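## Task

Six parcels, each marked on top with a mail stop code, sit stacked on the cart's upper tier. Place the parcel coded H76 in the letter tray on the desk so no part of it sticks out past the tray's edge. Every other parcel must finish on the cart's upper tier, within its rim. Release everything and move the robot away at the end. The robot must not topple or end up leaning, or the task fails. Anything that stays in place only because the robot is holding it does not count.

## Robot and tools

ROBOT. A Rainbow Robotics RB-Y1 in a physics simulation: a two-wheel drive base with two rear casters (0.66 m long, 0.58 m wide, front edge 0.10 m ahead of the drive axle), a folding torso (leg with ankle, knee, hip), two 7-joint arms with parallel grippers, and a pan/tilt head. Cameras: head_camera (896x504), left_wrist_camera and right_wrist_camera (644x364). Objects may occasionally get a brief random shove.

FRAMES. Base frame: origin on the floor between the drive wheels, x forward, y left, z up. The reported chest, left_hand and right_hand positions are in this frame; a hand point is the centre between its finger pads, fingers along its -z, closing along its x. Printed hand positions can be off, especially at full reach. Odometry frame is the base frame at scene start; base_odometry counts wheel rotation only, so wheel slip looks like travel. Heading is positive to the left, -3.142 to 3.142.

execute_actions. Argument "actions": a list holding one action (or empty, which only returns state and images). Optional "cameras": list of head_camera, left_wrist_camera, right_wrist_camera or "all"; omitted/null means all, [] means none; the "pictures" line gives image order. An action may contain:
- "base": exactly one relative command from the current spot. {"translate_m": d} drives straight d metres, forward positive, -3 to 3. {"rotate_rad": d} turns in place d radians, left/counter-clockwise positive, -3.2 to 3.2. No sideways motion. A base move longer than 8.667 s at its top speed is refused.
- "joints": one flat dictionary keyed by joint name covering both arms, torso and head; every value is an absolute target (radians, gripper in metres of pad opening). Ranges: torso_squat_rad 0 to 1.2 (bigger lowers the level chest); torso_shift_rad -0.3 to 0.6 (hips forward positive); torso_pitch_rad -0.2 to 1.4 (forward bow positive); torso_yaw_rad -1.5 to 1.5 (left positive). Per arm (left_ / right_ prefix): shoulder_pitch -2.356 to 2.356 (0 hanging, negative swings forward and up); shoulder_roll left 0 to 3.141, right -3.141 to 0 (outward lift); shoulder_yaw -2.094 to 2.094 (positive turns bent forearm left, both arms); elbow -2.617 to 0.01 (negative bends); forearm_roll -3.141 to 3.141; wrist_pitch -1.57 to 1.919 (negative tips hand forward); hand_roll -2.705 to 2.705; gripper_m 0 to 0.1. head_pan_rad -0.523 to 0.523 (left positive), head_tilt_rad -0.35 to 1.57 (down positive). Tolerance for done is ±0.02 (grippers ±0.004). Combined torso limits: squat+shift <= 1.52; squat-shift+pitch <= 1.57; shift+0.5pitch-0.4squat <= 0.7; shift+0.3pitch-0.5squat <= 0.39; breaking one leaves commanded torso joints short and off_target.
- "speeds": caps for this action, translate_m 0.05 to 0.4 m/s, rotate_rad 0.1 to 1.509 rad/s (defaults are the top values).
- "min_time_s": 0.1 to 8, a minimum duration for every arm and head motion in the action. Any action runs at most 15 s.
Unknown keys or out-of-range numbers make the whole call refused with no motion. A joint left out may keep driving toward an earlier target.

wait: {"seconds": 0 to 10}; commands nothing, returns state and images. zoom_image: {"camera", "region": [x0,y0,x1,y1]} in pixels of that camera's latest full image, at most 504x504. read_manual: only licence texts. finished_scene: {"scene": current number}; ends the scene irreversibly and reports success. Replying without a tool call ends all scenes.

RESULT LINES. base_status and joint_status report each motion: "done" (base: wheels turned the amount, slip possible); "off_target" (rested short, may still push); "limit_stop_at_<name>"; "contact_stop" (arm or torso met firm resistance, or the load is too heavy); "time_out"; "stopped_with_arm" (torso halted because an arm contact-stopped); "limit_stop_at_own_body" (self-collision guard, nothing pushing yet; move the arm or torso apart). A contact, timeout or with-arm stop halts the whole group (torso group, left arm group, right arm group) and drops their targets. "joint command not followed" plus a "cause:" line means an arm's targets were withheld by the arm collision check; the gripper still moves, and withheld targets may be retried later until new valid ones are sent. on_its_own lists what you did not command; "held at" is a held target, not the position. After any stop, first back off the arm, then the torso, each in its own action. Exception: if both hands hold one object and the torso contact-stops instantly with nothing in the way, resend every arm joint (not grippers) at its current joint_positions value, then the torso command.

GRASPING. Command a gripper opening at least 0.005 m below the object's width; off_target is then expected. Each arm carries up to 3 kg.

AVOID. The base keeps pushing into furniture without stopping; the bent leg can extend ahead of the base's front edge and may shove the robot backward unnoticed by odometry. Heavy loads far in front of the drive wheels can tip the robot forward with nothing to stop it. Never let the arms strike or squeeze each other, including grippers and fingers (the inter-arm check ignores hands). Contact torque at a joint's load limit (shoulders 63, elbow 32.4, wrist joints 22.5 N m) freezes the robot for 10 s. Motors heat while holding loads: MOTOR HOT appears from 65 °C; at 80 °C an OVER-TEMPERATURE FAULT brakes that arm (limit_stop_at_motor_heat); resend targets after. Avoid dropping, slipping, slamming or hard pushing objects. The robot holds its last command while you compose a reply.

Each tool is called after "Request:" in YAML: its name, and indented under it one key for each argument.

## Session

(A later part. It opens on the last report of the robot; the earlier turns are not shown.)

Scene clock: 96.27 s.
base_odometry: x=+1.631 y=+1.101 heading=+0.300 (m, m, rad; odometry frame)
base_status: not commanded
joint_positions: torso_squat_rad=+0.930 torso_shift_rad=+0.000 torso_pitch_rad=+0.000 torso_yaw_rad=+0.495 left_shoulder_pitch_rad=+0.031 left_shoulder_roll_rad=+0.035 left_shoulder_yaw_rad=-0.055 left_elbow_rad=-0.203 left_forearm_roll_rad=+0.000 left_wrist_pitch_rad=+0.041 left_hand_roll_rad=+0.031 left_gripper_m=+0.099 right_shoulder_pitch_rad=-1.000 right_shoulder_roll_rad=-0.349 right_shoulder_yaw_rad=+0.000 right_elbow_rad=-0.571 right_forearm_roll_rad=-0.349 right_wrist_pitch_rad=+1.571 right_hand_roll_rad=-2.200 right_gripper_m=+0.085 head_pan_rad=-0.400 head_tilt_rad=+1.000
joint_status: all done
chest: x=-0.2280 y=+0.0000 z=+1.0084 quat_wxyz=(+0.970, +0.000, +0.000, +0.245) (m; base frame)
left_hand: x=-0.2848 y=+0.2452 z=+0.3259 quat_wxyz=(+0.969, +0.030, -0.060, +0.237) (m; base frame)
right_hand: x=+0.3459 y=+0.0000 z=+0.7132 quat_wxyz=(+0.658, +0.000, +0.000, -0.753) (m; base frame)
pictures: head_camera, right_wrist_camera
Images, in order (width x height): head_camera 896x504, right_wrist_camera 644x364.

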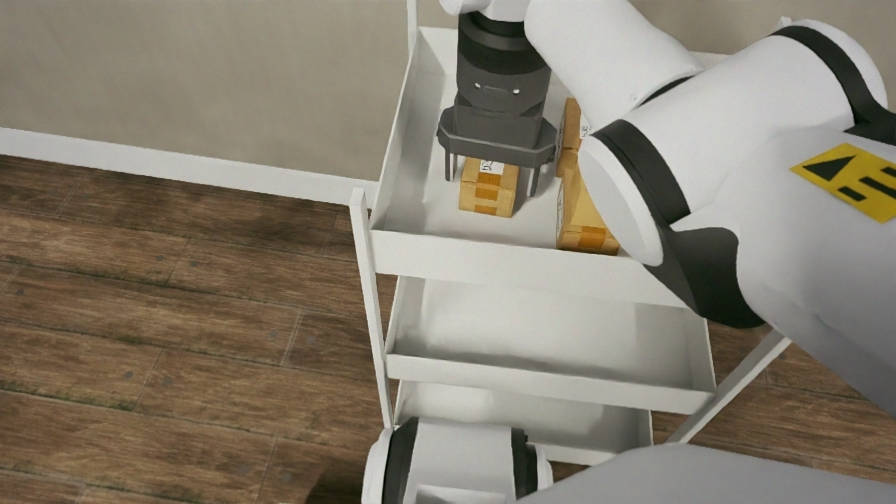

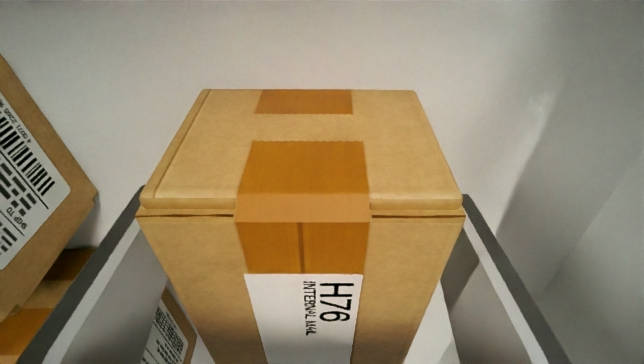

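Desk foot was seen at about (1.6,-1.6).

Request:
execute_actions:
  actions:
    - {"joints":{"right_gripper_m":0.045}}
  cameras: []

Request:
execute_actions:
  actions:
    - {"joints":{"torso_squat_rad":0.55}}
  cameras: ["right_wrist_camera"]

Request:
execute_actions:
  actions:
    - {"base":{"translate_m":-0.9},"joints":{"torso_squat_rad":0.1,"torso_yaw_rad":0,"head_pan_rad":0,"head_tilt_rad":0.6,"right_hand_roll_rad":-1.57}}
  cameras: ["head_camera"]

Request:
execute_actions:
  actions:
    - {"base":{"rotate_rad":-1.7}}
  cameras: []

Request:
execute_actions:
  actions:
    - {"base":{"translate_m":1.0}}
  cameras: ["head_camera"]

Scene clock: 105.60 s.
base_odometry: x=+1.631 y=+1.101 heading=+0.300 (m, m, rad; odometry frame)
base_status: not commanded
joint_positions: torso_squat_rad=+0.930 torso_shift_rad=+0.000 torso_pitch_rad=+0.000 torso_yaw_rad=+0.495 left_shoulder_pitch_rad=+0.031 left_shoulder_roll_rad=+0.035 left_shoulder_yaw_rad=-0.055 left_elbow_rad=-0.203 left_forearm_roll_rad=+0.000 left_wrist_pitch_rad=+0.041 left_hand_roll_rad=+0.031 left_gripper_m=+0.099 right_shoulder_pitch_rad=-1.000 right_shoulder_roll_rad=-0.349 right_shoulder_yaw_rad=+0.000 right_elbow_rad=-0.571 right_forearm_roll_rad=-0.349 right_wrist_pitch_rad=+1.571 right_hand_roll_rad=-2.200 right_gripper_m=+0.060 head_pan_rad=-0.400 head_tilt_rad=+1.000
joint_status: right_gripper_m off_target (ended at +0.060, target +0.045)
chest: x=-0.2280 y=+0.0000 z=+1.0084 quat_wxyz=(+0.970, +0.000, +0.000, +0.245) (m; base frame)
left_hand: x=-0.2848 y=+0.2452 z=+0.3259 quat_wxyz=(+0.969, +0.030, -0.060, +0.237) (m; base frame)
right_hand: x=+0.3459 y=+0.0000 z=+0.7132 quat_wxyz=(+0.658, +0.000, +0.000, -0.753) (m; base frame)
pictures: none
No camera images: the call's "cameras" was empty. Leave "cameras" out to get every camera's image.

Scene clock: 107.67 s.
base_odometry: x=+1.631 y=+1.101 heading=+0.300 (m, m, rad; odometry frame)
base_status: not commanded
joint_positions: torso_squat_rad=+0.550 torso_shift_rad=+0.000 torso_pitch_rad=+0.000 torso_yaw_rad=+0.495 left_shoulder_pitch_rad=+0.031 left_shoulder_roll_rad=+0.035 left_shoulder_yaw_rad=-0.055 left_elbow_rad=-0.203 left_forearm_roll_rad=+0.000 left_wrist_pitch_rad=+0.041 left_hand_roll_rad=+0.031 left_gripper_m=+0.099 right_shoulder_pitch_rad=-1.000 right_shoulder_roll_rad=-0.349 right_shoulder_yaw_rad=+0.000 right_elbow_rad=-0.571 right_forearm_roll_rad=-0.349 right_wrist_pitch_rad=+1.571 right_hand_roll_rad=-2.200 right_gripper_m=+0.060 head_pan_rad=-0.400 head_tilt_rad=+1.000
joint_status: all done
chest: x=-0.2279 y=+0.0000 z=+1.1867 quat_wxyz=(+0.970, +0.000, +0.000, +0.245) (m; base frame)
left_hand: x=-0.2849 y=+0.2452 z=+0.5042 quat_wxyz=(+0.969, +0.030, -0.060, +0.237) (m; base frame)
right_hand: x=+0.3459 y=+0.0000 z=+0.8913 quat_wxyz=(+0.658, +0.000, +0.000, -0.753) (m; base frame)
pictures: right_wrist_camera
Images, in order (width x height): right_wrist_camera 644x364.

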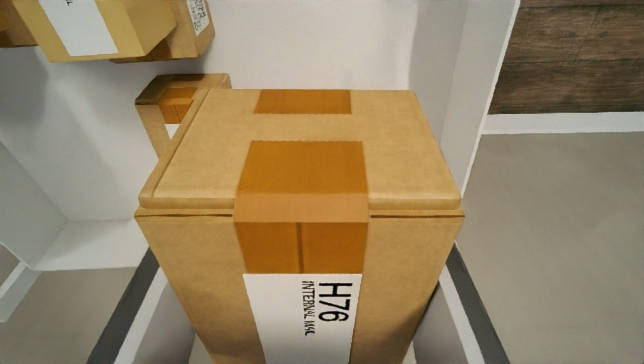

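Scene clock: 111.50 s.
base_odometry: x=+0.771 y=+0.836 heading=+0.299 (m, m, rad; odometry frame)
base_status: done
joint_positions: torso_squat_rad=+0.100 torso_shift_rad=+0.000 torso_pitch_rad=+0.000 torso_yaw_rad=+0.000 left_shoulder_pitch_rad=+0.031 left_shoulder_roll_rad=+0.035 left_shoulder_yaw_rad=-0.055 left_elbow_rad=-0.203 left_forearm_roll_rad=+0.000 left_wrist_pitch_rad=+0.041 left_hand_roll_rad=+0.031 left_gripper_m=+0.099 right_shoulder_pitch_rad=-1.000 right_shoulder_roll_rad=-0.349 right_shoulder_yaw_rad=+0.000 right_elbow_rad=-0.571 right_forearm_roll_rad=-0.349 right_wrist_pitch_rad=+1.571 right_hand_roll_rad=-1.570 right_gripper_m=+0.060 head_pan_rad=+0.000 head_tilt_rad=+0.600
joint_status: all done
chest: x=-0.2279 y=+0.0000 z=+1.2864 quat_wxyz=(+1.000, +0.000, +0.000, +0.000) (m; base frame)
left_hand: x=-0.1616 y=+0.2427 z=+0.6039 quat_wxyz=(+0.998, +0.014, -0.066, -0.008) (m; base frame)
right_hand: x=+0.2770 y=-0.2727 z=+0.9911 quat_wxyz=(+0.707, +0.000, +0.000, -0.707) (m; base frame)
pictures: head_camera
Images, in order (width x height): head_camera 896x504.

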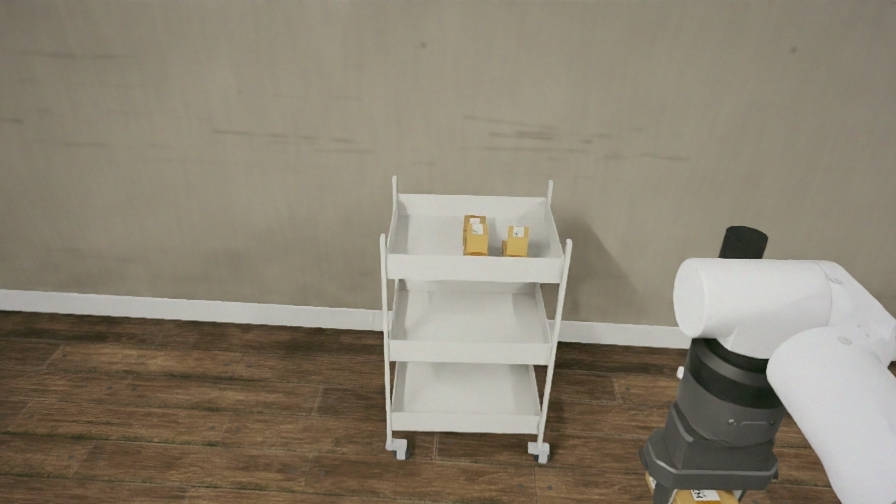

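Scene clock: 115.53 s.
base_odometry: x=+0.770 y=+0.836 heading=-1.400 (m, m, rad; odometry frame)
base_status: done
joint_positions: torso_squat_rad=+0.100 torso_shift_rad=+0.000 torso_pitch_rad=+0.000 torso_yaw_rad=+0.000 left_shoulder_pitch_rad=+0.031 left_shoulder_roll_rad=+0.035 left_shoulder_yaw_rad=-0.055 left_elbow_rad=-0.203 left_forearm_roll_rad=+0.000 left_wrist_pitch_rad=+0.041 left_hand_roll_rad=+0.031 left_gripper_m=+0.099 right_shoulder_pitch_rad=-1.000 right_shoulder_roll_rad=-0.349 right_shoulder_yaw_rad=+0.000 right_elbow_rad=-0.571 right_forearm_roll_rad=-0.349 right_wrist_pitch_rad=+1.571 right_hand_roll_rad=-1.570 right_gripper_m=+0.060 head_pan_rad=+0.000 head_tilt_rad=+0.600
joint_status: not commanded
chest: x=-0.2280 y=+0.0000 z=+1.2864 quat_wxyz=(+1.000, +0.000, +0.000, +0.000) (m; base frame)
left_hand: x=-0.1616 y=+0.2427 z=+0.6039 quat_wxyz=(+0.998, +0.014, -0.066, -0.008) (m; base frame)
right_hand: x=+0.2770 y=-0.2727 z=+0.9911 quat_wxyz=(+0.707, +0.000, +0.000, -0.707) (m; base frame)
pictures: none
No camera images: the call's "cameras" was empty. Leave "cameras" out to get every camera's image.

Scene clock: 119.50 s.
base_odometry: x=+0.940 y=-0.150 heading=-1.401 (m, m, rad; odometry frame)
base_status: done
joint_positions: torso_squat_rad=+0.100 torso_shift_rad=+0.000 torso_pitch_rad=+0.000 torso_yaw_rad=+0.000 left_shoulder_pitch_rad=+0.031 left_shoulder_roll_rad=+0.035 left_shoulder_yaw_rad=-0.055 left_elbow_rad=-0.203 left_forearm_roll_rad=+0.000 left_wrist_pitch_rad=+0.041 left_hand_roll_rad=+0.031 left_gripper_m=+0.099 right_shoulder_pitch_rad=-1.000 right_shoulder_roll_rad=-0.349 right_shoulder_yaw_rad=+0.000 right_elbow_rad=-0.571 right_forearm_roll_rad=-0.349 right_wrist_pitch_rad=+1.571 right_hand_roll_rad=-1.570 right_gripper_m=+0.060 head_pan_rad=+0.000 head_tilt_rad=+0.600
joint_status: not commanded
chest: x=-0.2279 y=+0.0000 z=+1.2864 quat_wxyz=(+1.000, +0.000, +0.000, +0.000) (m; base frame)
left_hand: x=-0.1616 y=+0.2427 z=+0.6039 quat_wxyz=(+0.998, +0.014, -0.066, -0.008) (m; base frame)
right_hand: x=+0.2770 y=-0.2727 z=+0.9911 quat_wxyz=(+0.707, +0.000, +0.000, -0.707) (m; base frame)
pictures: head_camera
Images, in order (width x height): head_camera 896x504.

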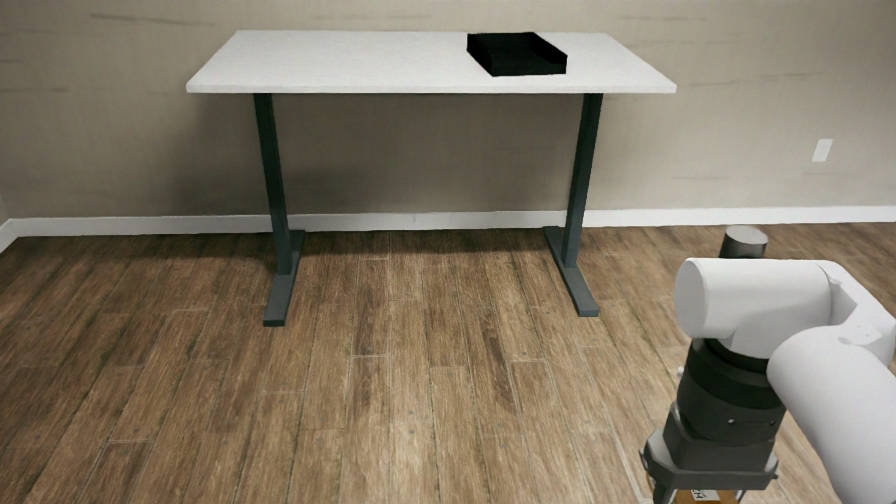

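Request:
execute_actions:
  actions:
    - {"base":{"translate_m":1.62},"joints":{"right_shoulder_pitch_rad":-1.4,"right_elbow_rad":-0.171,"head_tilt_rad":0.85,"head_pan_rad":-0.3,"right_hand_roll_rad":-1.35},"min_time_s":2.5}
  cameras: ["head_camera","right_wrist_camera"]

Scene clock: 129.83 s.
base_odometry: x=+1.214 y=-1.747 heading=-1.401 (m, m, rad; odometry frame)
base_status: done
joint_positions: torso_squat_rad=+0.100 torso_shift_rad=+0.000 torso_pitch_rad=+0.000 torso_yaw_rad=+0.000 left_shoulder_pitch_rad=+0.031 left_shoulder_roll_rad=+0.035 left_shoulder_yaw_rad=-0.055 left_elbow_rad=-0.203 left_forearm_roll_rad=+0.000 left_wrist_pitch_rad=+0.041 left_hand_roll_rad=+0.031 left_gripper_m=+0.099 right_shoulder_pitch_rad=-1.400 right_shoulder_roll_rad=-0.349 right_shoulder_yaw_rad=+0.000 right_elbow_rad=-0.171 right_forearm_roll_rad=-0.349 right_wrist_pitch_rad=+1.571 right_hand_roll_rad=-1.350 right_gripper_m=+0.060 head_pan_rad=-0.300 head_tilt_rad=+0.850
joint_status: all done
chest: x=-0.2279 y=+0.0000 z=+1.2864 quat_wxyz=(+1.000, +0.000, +0.000, +0.000) (m; base frame)
left_hand: x=-0.1616 y=+0.2427 z=+0.6039 quat_wxyz=(+0.998, +0.014, -0.066, -0.008) (m; base frame)
right_hand: x=+0.3053 y=-0.2363 z=+1.0912 quat_wxyz=(+0.781, +0.000, +0.000, -0.625) (m; base frame)
pictures: head_camera, right_wrist_camera
Images, in order (width x height): head_camera 896x504, right_wrist_camera 644x364.

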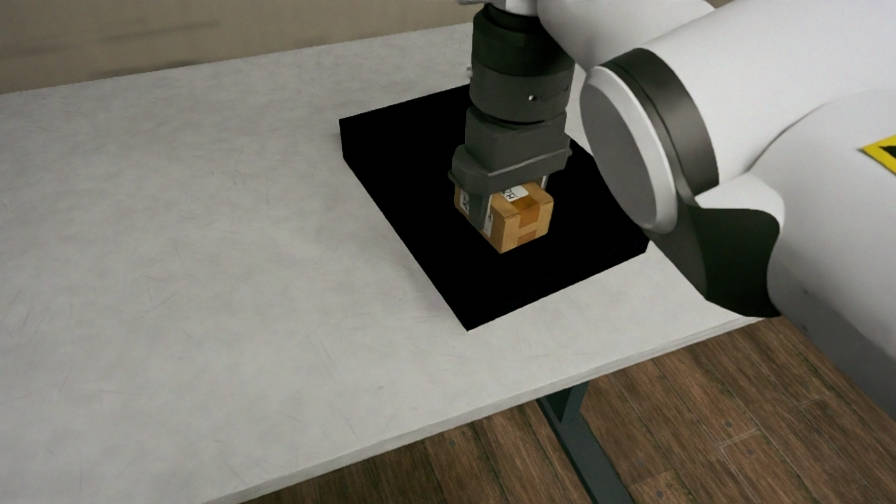

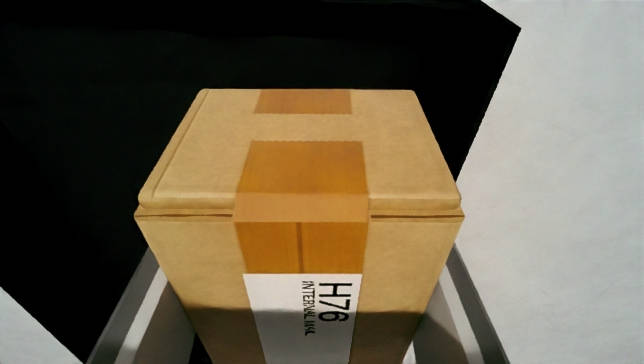

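Request:
execute_actions:
  actions:
    - {"base":{"translate_m":0.13},"joints":{"torso_yaw_rad":-0.06,"right_hand_roll_rad":-1.4}}
  cameras: []

Request:
execute_actions:
  actions:
    - {"joints":{"torso_squat_rad":0.52}}
  cameras: ["head_camera","right_wrist_camera"]

Scene clock: 136.03 s.
base_odometry: x=+1.236 y=-1.875 heading=-1.401 (m, m, rad; odometry frame)
base_status: done
joint_positions: torso_squat_rad=+0.100 torso_shift_rad=+0.000 torso_pitch_rad=+0.000 torso_yaw_rad=-0.060 left_shoulder_pitch_rad=+0.031 left_shoulder_roll_rad=+0.035 left_shoulder_yaw_rad=-0.055 left_elbow_rad=-0.203 left_forearm_roll_rad=+0.000 left_wrist_pitch_rad=+0.041 left_hand_roll_rad=+0.031 left_gripper_m=+0.099 right_shoulder_pitch_rad=-1.400 right_shoulder_roll_rad=-0.349 right_shoulder_yaw_rad=+0.000 right_elbow_rad=-0.171 right_forearm_roll_rad=-0.349 right_wrist_pitch_rad=+1.571 right_hand_roll_rad=-1.400 right_gripper_m=+0.060 head_pan_rad=-0.300 head_tilt_rad=+0.850
joint_status: all done
chest: x=-0.2279 y=-0.0001 z=+1.2864 quat_wxyz=(+1.000, +0.000, +0.000, -0.030) (m; base frame)
left_hand: x=-0.1471 y=+0.2382 z=+0.6039 quat_wxyz=(+0.997, +0.012, -0.066, -0.038) (m; base frame)
right_hand: x=+0.2902 y=-0.2679 z=+1.0913 quat_wxyz=(+0.745, +0.000, +0.000, -0.667) (m; base frame)
pictures: none
No camera images: the call's "cameras" was empty. Leave "cameras" out to get every camera's image.

Scene clock: 138.27 s.
base_odometry: x=+1.236 y=-1.875 heading=-1.401 (m, m, rad; odometry frame)
base_status: not commanded
joint_positions: torso_squat_rad=+0.520 torso_shift_rad=+0.000 torso_pitch_rad=+0.000 torso_yaw_rad=-0.060 left_shoulder_pitch_rad=+0.031 left_shoulder_roll_rad=+0.035 left_shoulder_yaw_rad=-0.055 left_elbow_rad=-0.203 left_forearm_roll_rad=+0.000 left_wrist_pitch_rad=+0.041 left_hand_roll_rad=+0.031 left_gripper_m=+0.099 right_shoulder_pitch_rad=-1.402 right_shoulder_roll_rad=-0.350 right_shoulder_yaw_rad=+0.000 right_elbow_rad=-0.172 right_forearm_roll_rad=-0.349 right_wrist_pitch_rad=+1.571 right_hand_roll_rad=-1.400 right_gripper_m=+0.060 head_pan_rad=-0.300 head_tilt_rad=+0.850
joint_status: all done
chest: x=-0.2283 y=+0.0000 z=+1.1974 quat_wxyz=(+1.000, +0.000, +0.000, -0.030) (m; base frame)
left_hand: x=-0.1470 y=+0.2382 z=+0.5149 quat_wxyz=(+0.997, +0.012, -0.066, -0.038) (m; base frame)
right_hand: x=+0.2905 y=-0.2678 z=+1.0037 quat_wxyz=(+0.745, +0.000, -0.001, -0.667) (m; base frame)
pictures: head_camera, right_wrist_camera
Images, in order (width x height): head_camera 896x504, right_wrist_camera 644x364.

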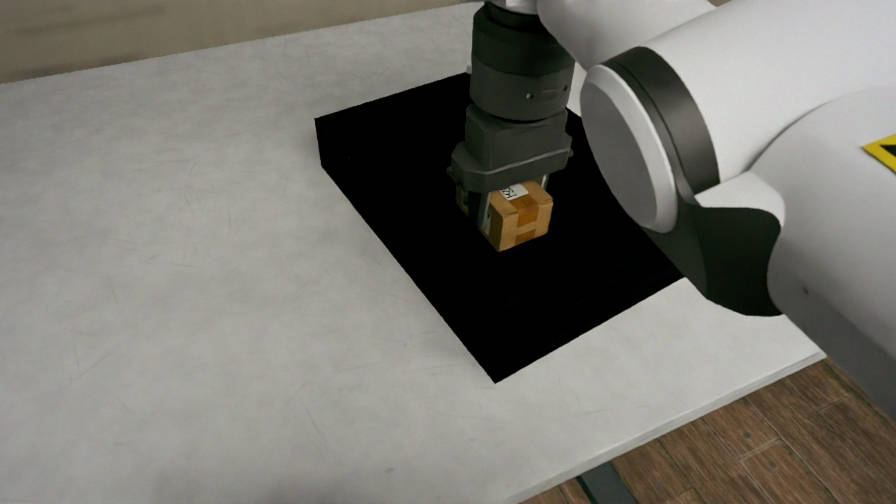

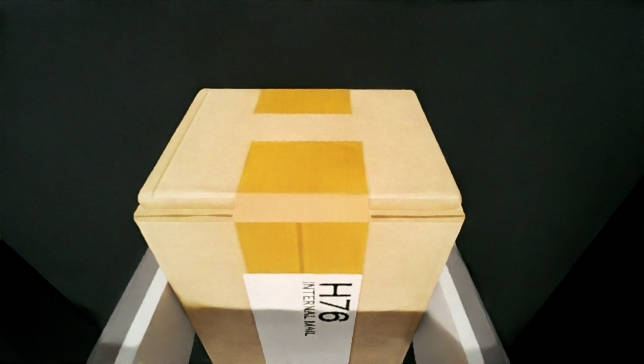

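Request:
execute_actions:
  actions:
    - {"joints":{"right_gripper_m":0.085}}
  cameras: []

Request:
execute_actions:
  actions:
    - {"joints":{"torso_squat_rad":0.2}}
  cameras: []

Request:
execute_actions:
  actions:
    - {"base":{"translate_m":-0.5}}
  cameras: []

Request:
finished_scene:
  scene: 2

Scene clock: 144.80 s.
base_odometry: x=+1.236 y=-1.875 heading=-1.401 (m, m, rad; odometry frame)
base_status: not commanded
joint_positions: torso_squat_rad=+0.520 torso_shift_rad=+0.000 torso_pitch_rad=+0.000 torso_yaw_rad=-0.060 left_shoulder_pitch_rad=+0.031 left_shoulder_roll_rad=+0.035 left_shoulder_yaw_rad=-0.055 left_elbow_rad=-0.203 left_forearm_roll_rad=+0.000 left_wrist_pitch_rad=+0.041 left_hand_roll_rad=+0.031 left_gripper_m=+0.099 right_shoulder_pitch_rad=-1.401 right_shoulder_roll_rad=-0.349 right_shoulder_yaw_rad=+0.000 right_elbow_rad=-0.171 right_forearm_roll_rad=-0.349 right_wrist_pitch_rad=+1.571 right_hand_roll_rad=-1.400 right_gripper_m=+0.085 head_pan_rad=-0.300 head_tilt_rad=+0.850
joint_status: all done
chest: x=-0.2280 y=+0.0000 z=+1.1974 quat_wxyz=(+1.000, +0.000, +0.000, -0.030) (m; base frame)
left_hand: x=-0.1471 y=+0.2382 z=+0.5149 quat_wxyz=(+0.997, +0.012, -0.066, -0.038) (m; base frame)
right_hand: x=+0.2903 y=-0.2679 z=+1.0028 quat_wxyz=(+0.745, +0.000, +0.000, -0.667) (m; base frame)
pictures: none
No camera images: the call's "cameras" was empty. Leave "cameras" out to get every camera's image.

Scene clock: 146.67 s.
base_odometry: x=+1.236 y=-1.875 heading=-1.401 (m, m, rad; odometry frame)
base_status: not commanded
joint_positions: torso_squat_rad=+0.200 torso_shift_rad=+0.000 torso_pitch_rad=+0.000 torso_yaw_rad=-0.060 left_shoulder_pitch_rad=+0.031 left_shoulder_roll_rad=+0.035 left_shoulder_yaw_rad=-0.055 left_elbow_rad=-0.203 left_forearm_roll_rad=+0.000 left_wrist_pitch_rad=+0.041 left_hand_roll_rad=+0.031 left_gripper_m=+0.099 right_shoulder_pitch_rad=-1.400 right_shoulder_roll_rad=-0.349 right_shoulder_yaw_rad=+0.000 right_elbow_rad=-0.171 right_forearm_roll_rad=-0.349 right_wrist_pitch_rad=+1.571 right_hand_roll_rad=-1.400 right_gripper_m=+0.085 head_pan_rad=-0.300 head_tilt_rad=+0.850
joint_status: all done
chest: x=-0.2279 y=+0.0000 z=+1.2760 quat_wxyz=(+1.000, +0.000, +0.000, -0.030) (m; base frame)
left_hand: x=-0.1471 y=+0.2382 z=+0.5934 quat_wxyz=(+0.997, +0.012, -0.066, -0.038) (m; base frame)
right_hand: x=+0.2903 y=-0.2680 z=+1.0811 quat_wxyz=(+0.745, +0.000, +0.000, -0.667) (m; base frame)
pictures: none
No camera images: the call's "cameras" was empty. Leave "cameras" out to get every camera's image.

Scene clock: 149.50 s.
base_odometry: x=+1.151 y=-1.382 heading=-1.402 (m, m, rad; odometry frame)
base_status: done
joint_positions: torso_squat_rad=+0.200 torso_shift_rad=+0.000 torso_pitch_rad=+0.000 torso_yaw_rad=-0.060 left_shoulder_pitch_rad=+0.031 left_shoulder_roll_rad=+0.035 left_shoulder_yaw_rad=-0.055 left_elbow_rad=-0.203 left_forearm_roll_rad=+0.000 left_wrist_pitch_rad=+0.041 left_hand_roll_rad=+0.031 left_gripper_m=+0.099 right_shoulder_pitch_rad=-1.400 right_shoulder_roll_rad=-0.349 right_shoulder_yaw_rad=+0.000 right_elbow_rad=-0.171 right_forearm_roll_rad=-0.349 right_wrist_pitch_rad=+1.571 right_hand_roll_rad=-1.400 right_gripper_m=+0.085 head_pan_rad=-0.300 head_tilt_rad=+0.850
joint_status: not commanded
chest: x=-0.2280 y=+0.0000 z=+1.2760 quat_wxyz=(+1.000, +0.000, +0.000, -0.030) (m; base frame)
left_hand: x=-0.1471 y=+0.2383 z=+0.5935 quat_wxyz=(+0.997, +0.012, -0.066, -0.038) (m; base frame)
right_hand: x=+0.2903 y=-0.2680 z=+1.0811 quat_wxyz=(+0.745, +0.000, +0.000, -0.667) (m; base frame)
pictures: none
No camera images: the call's "cameras" was empty. Leave "cameras" out to get every camera's image.

The scene is finished: the task was done.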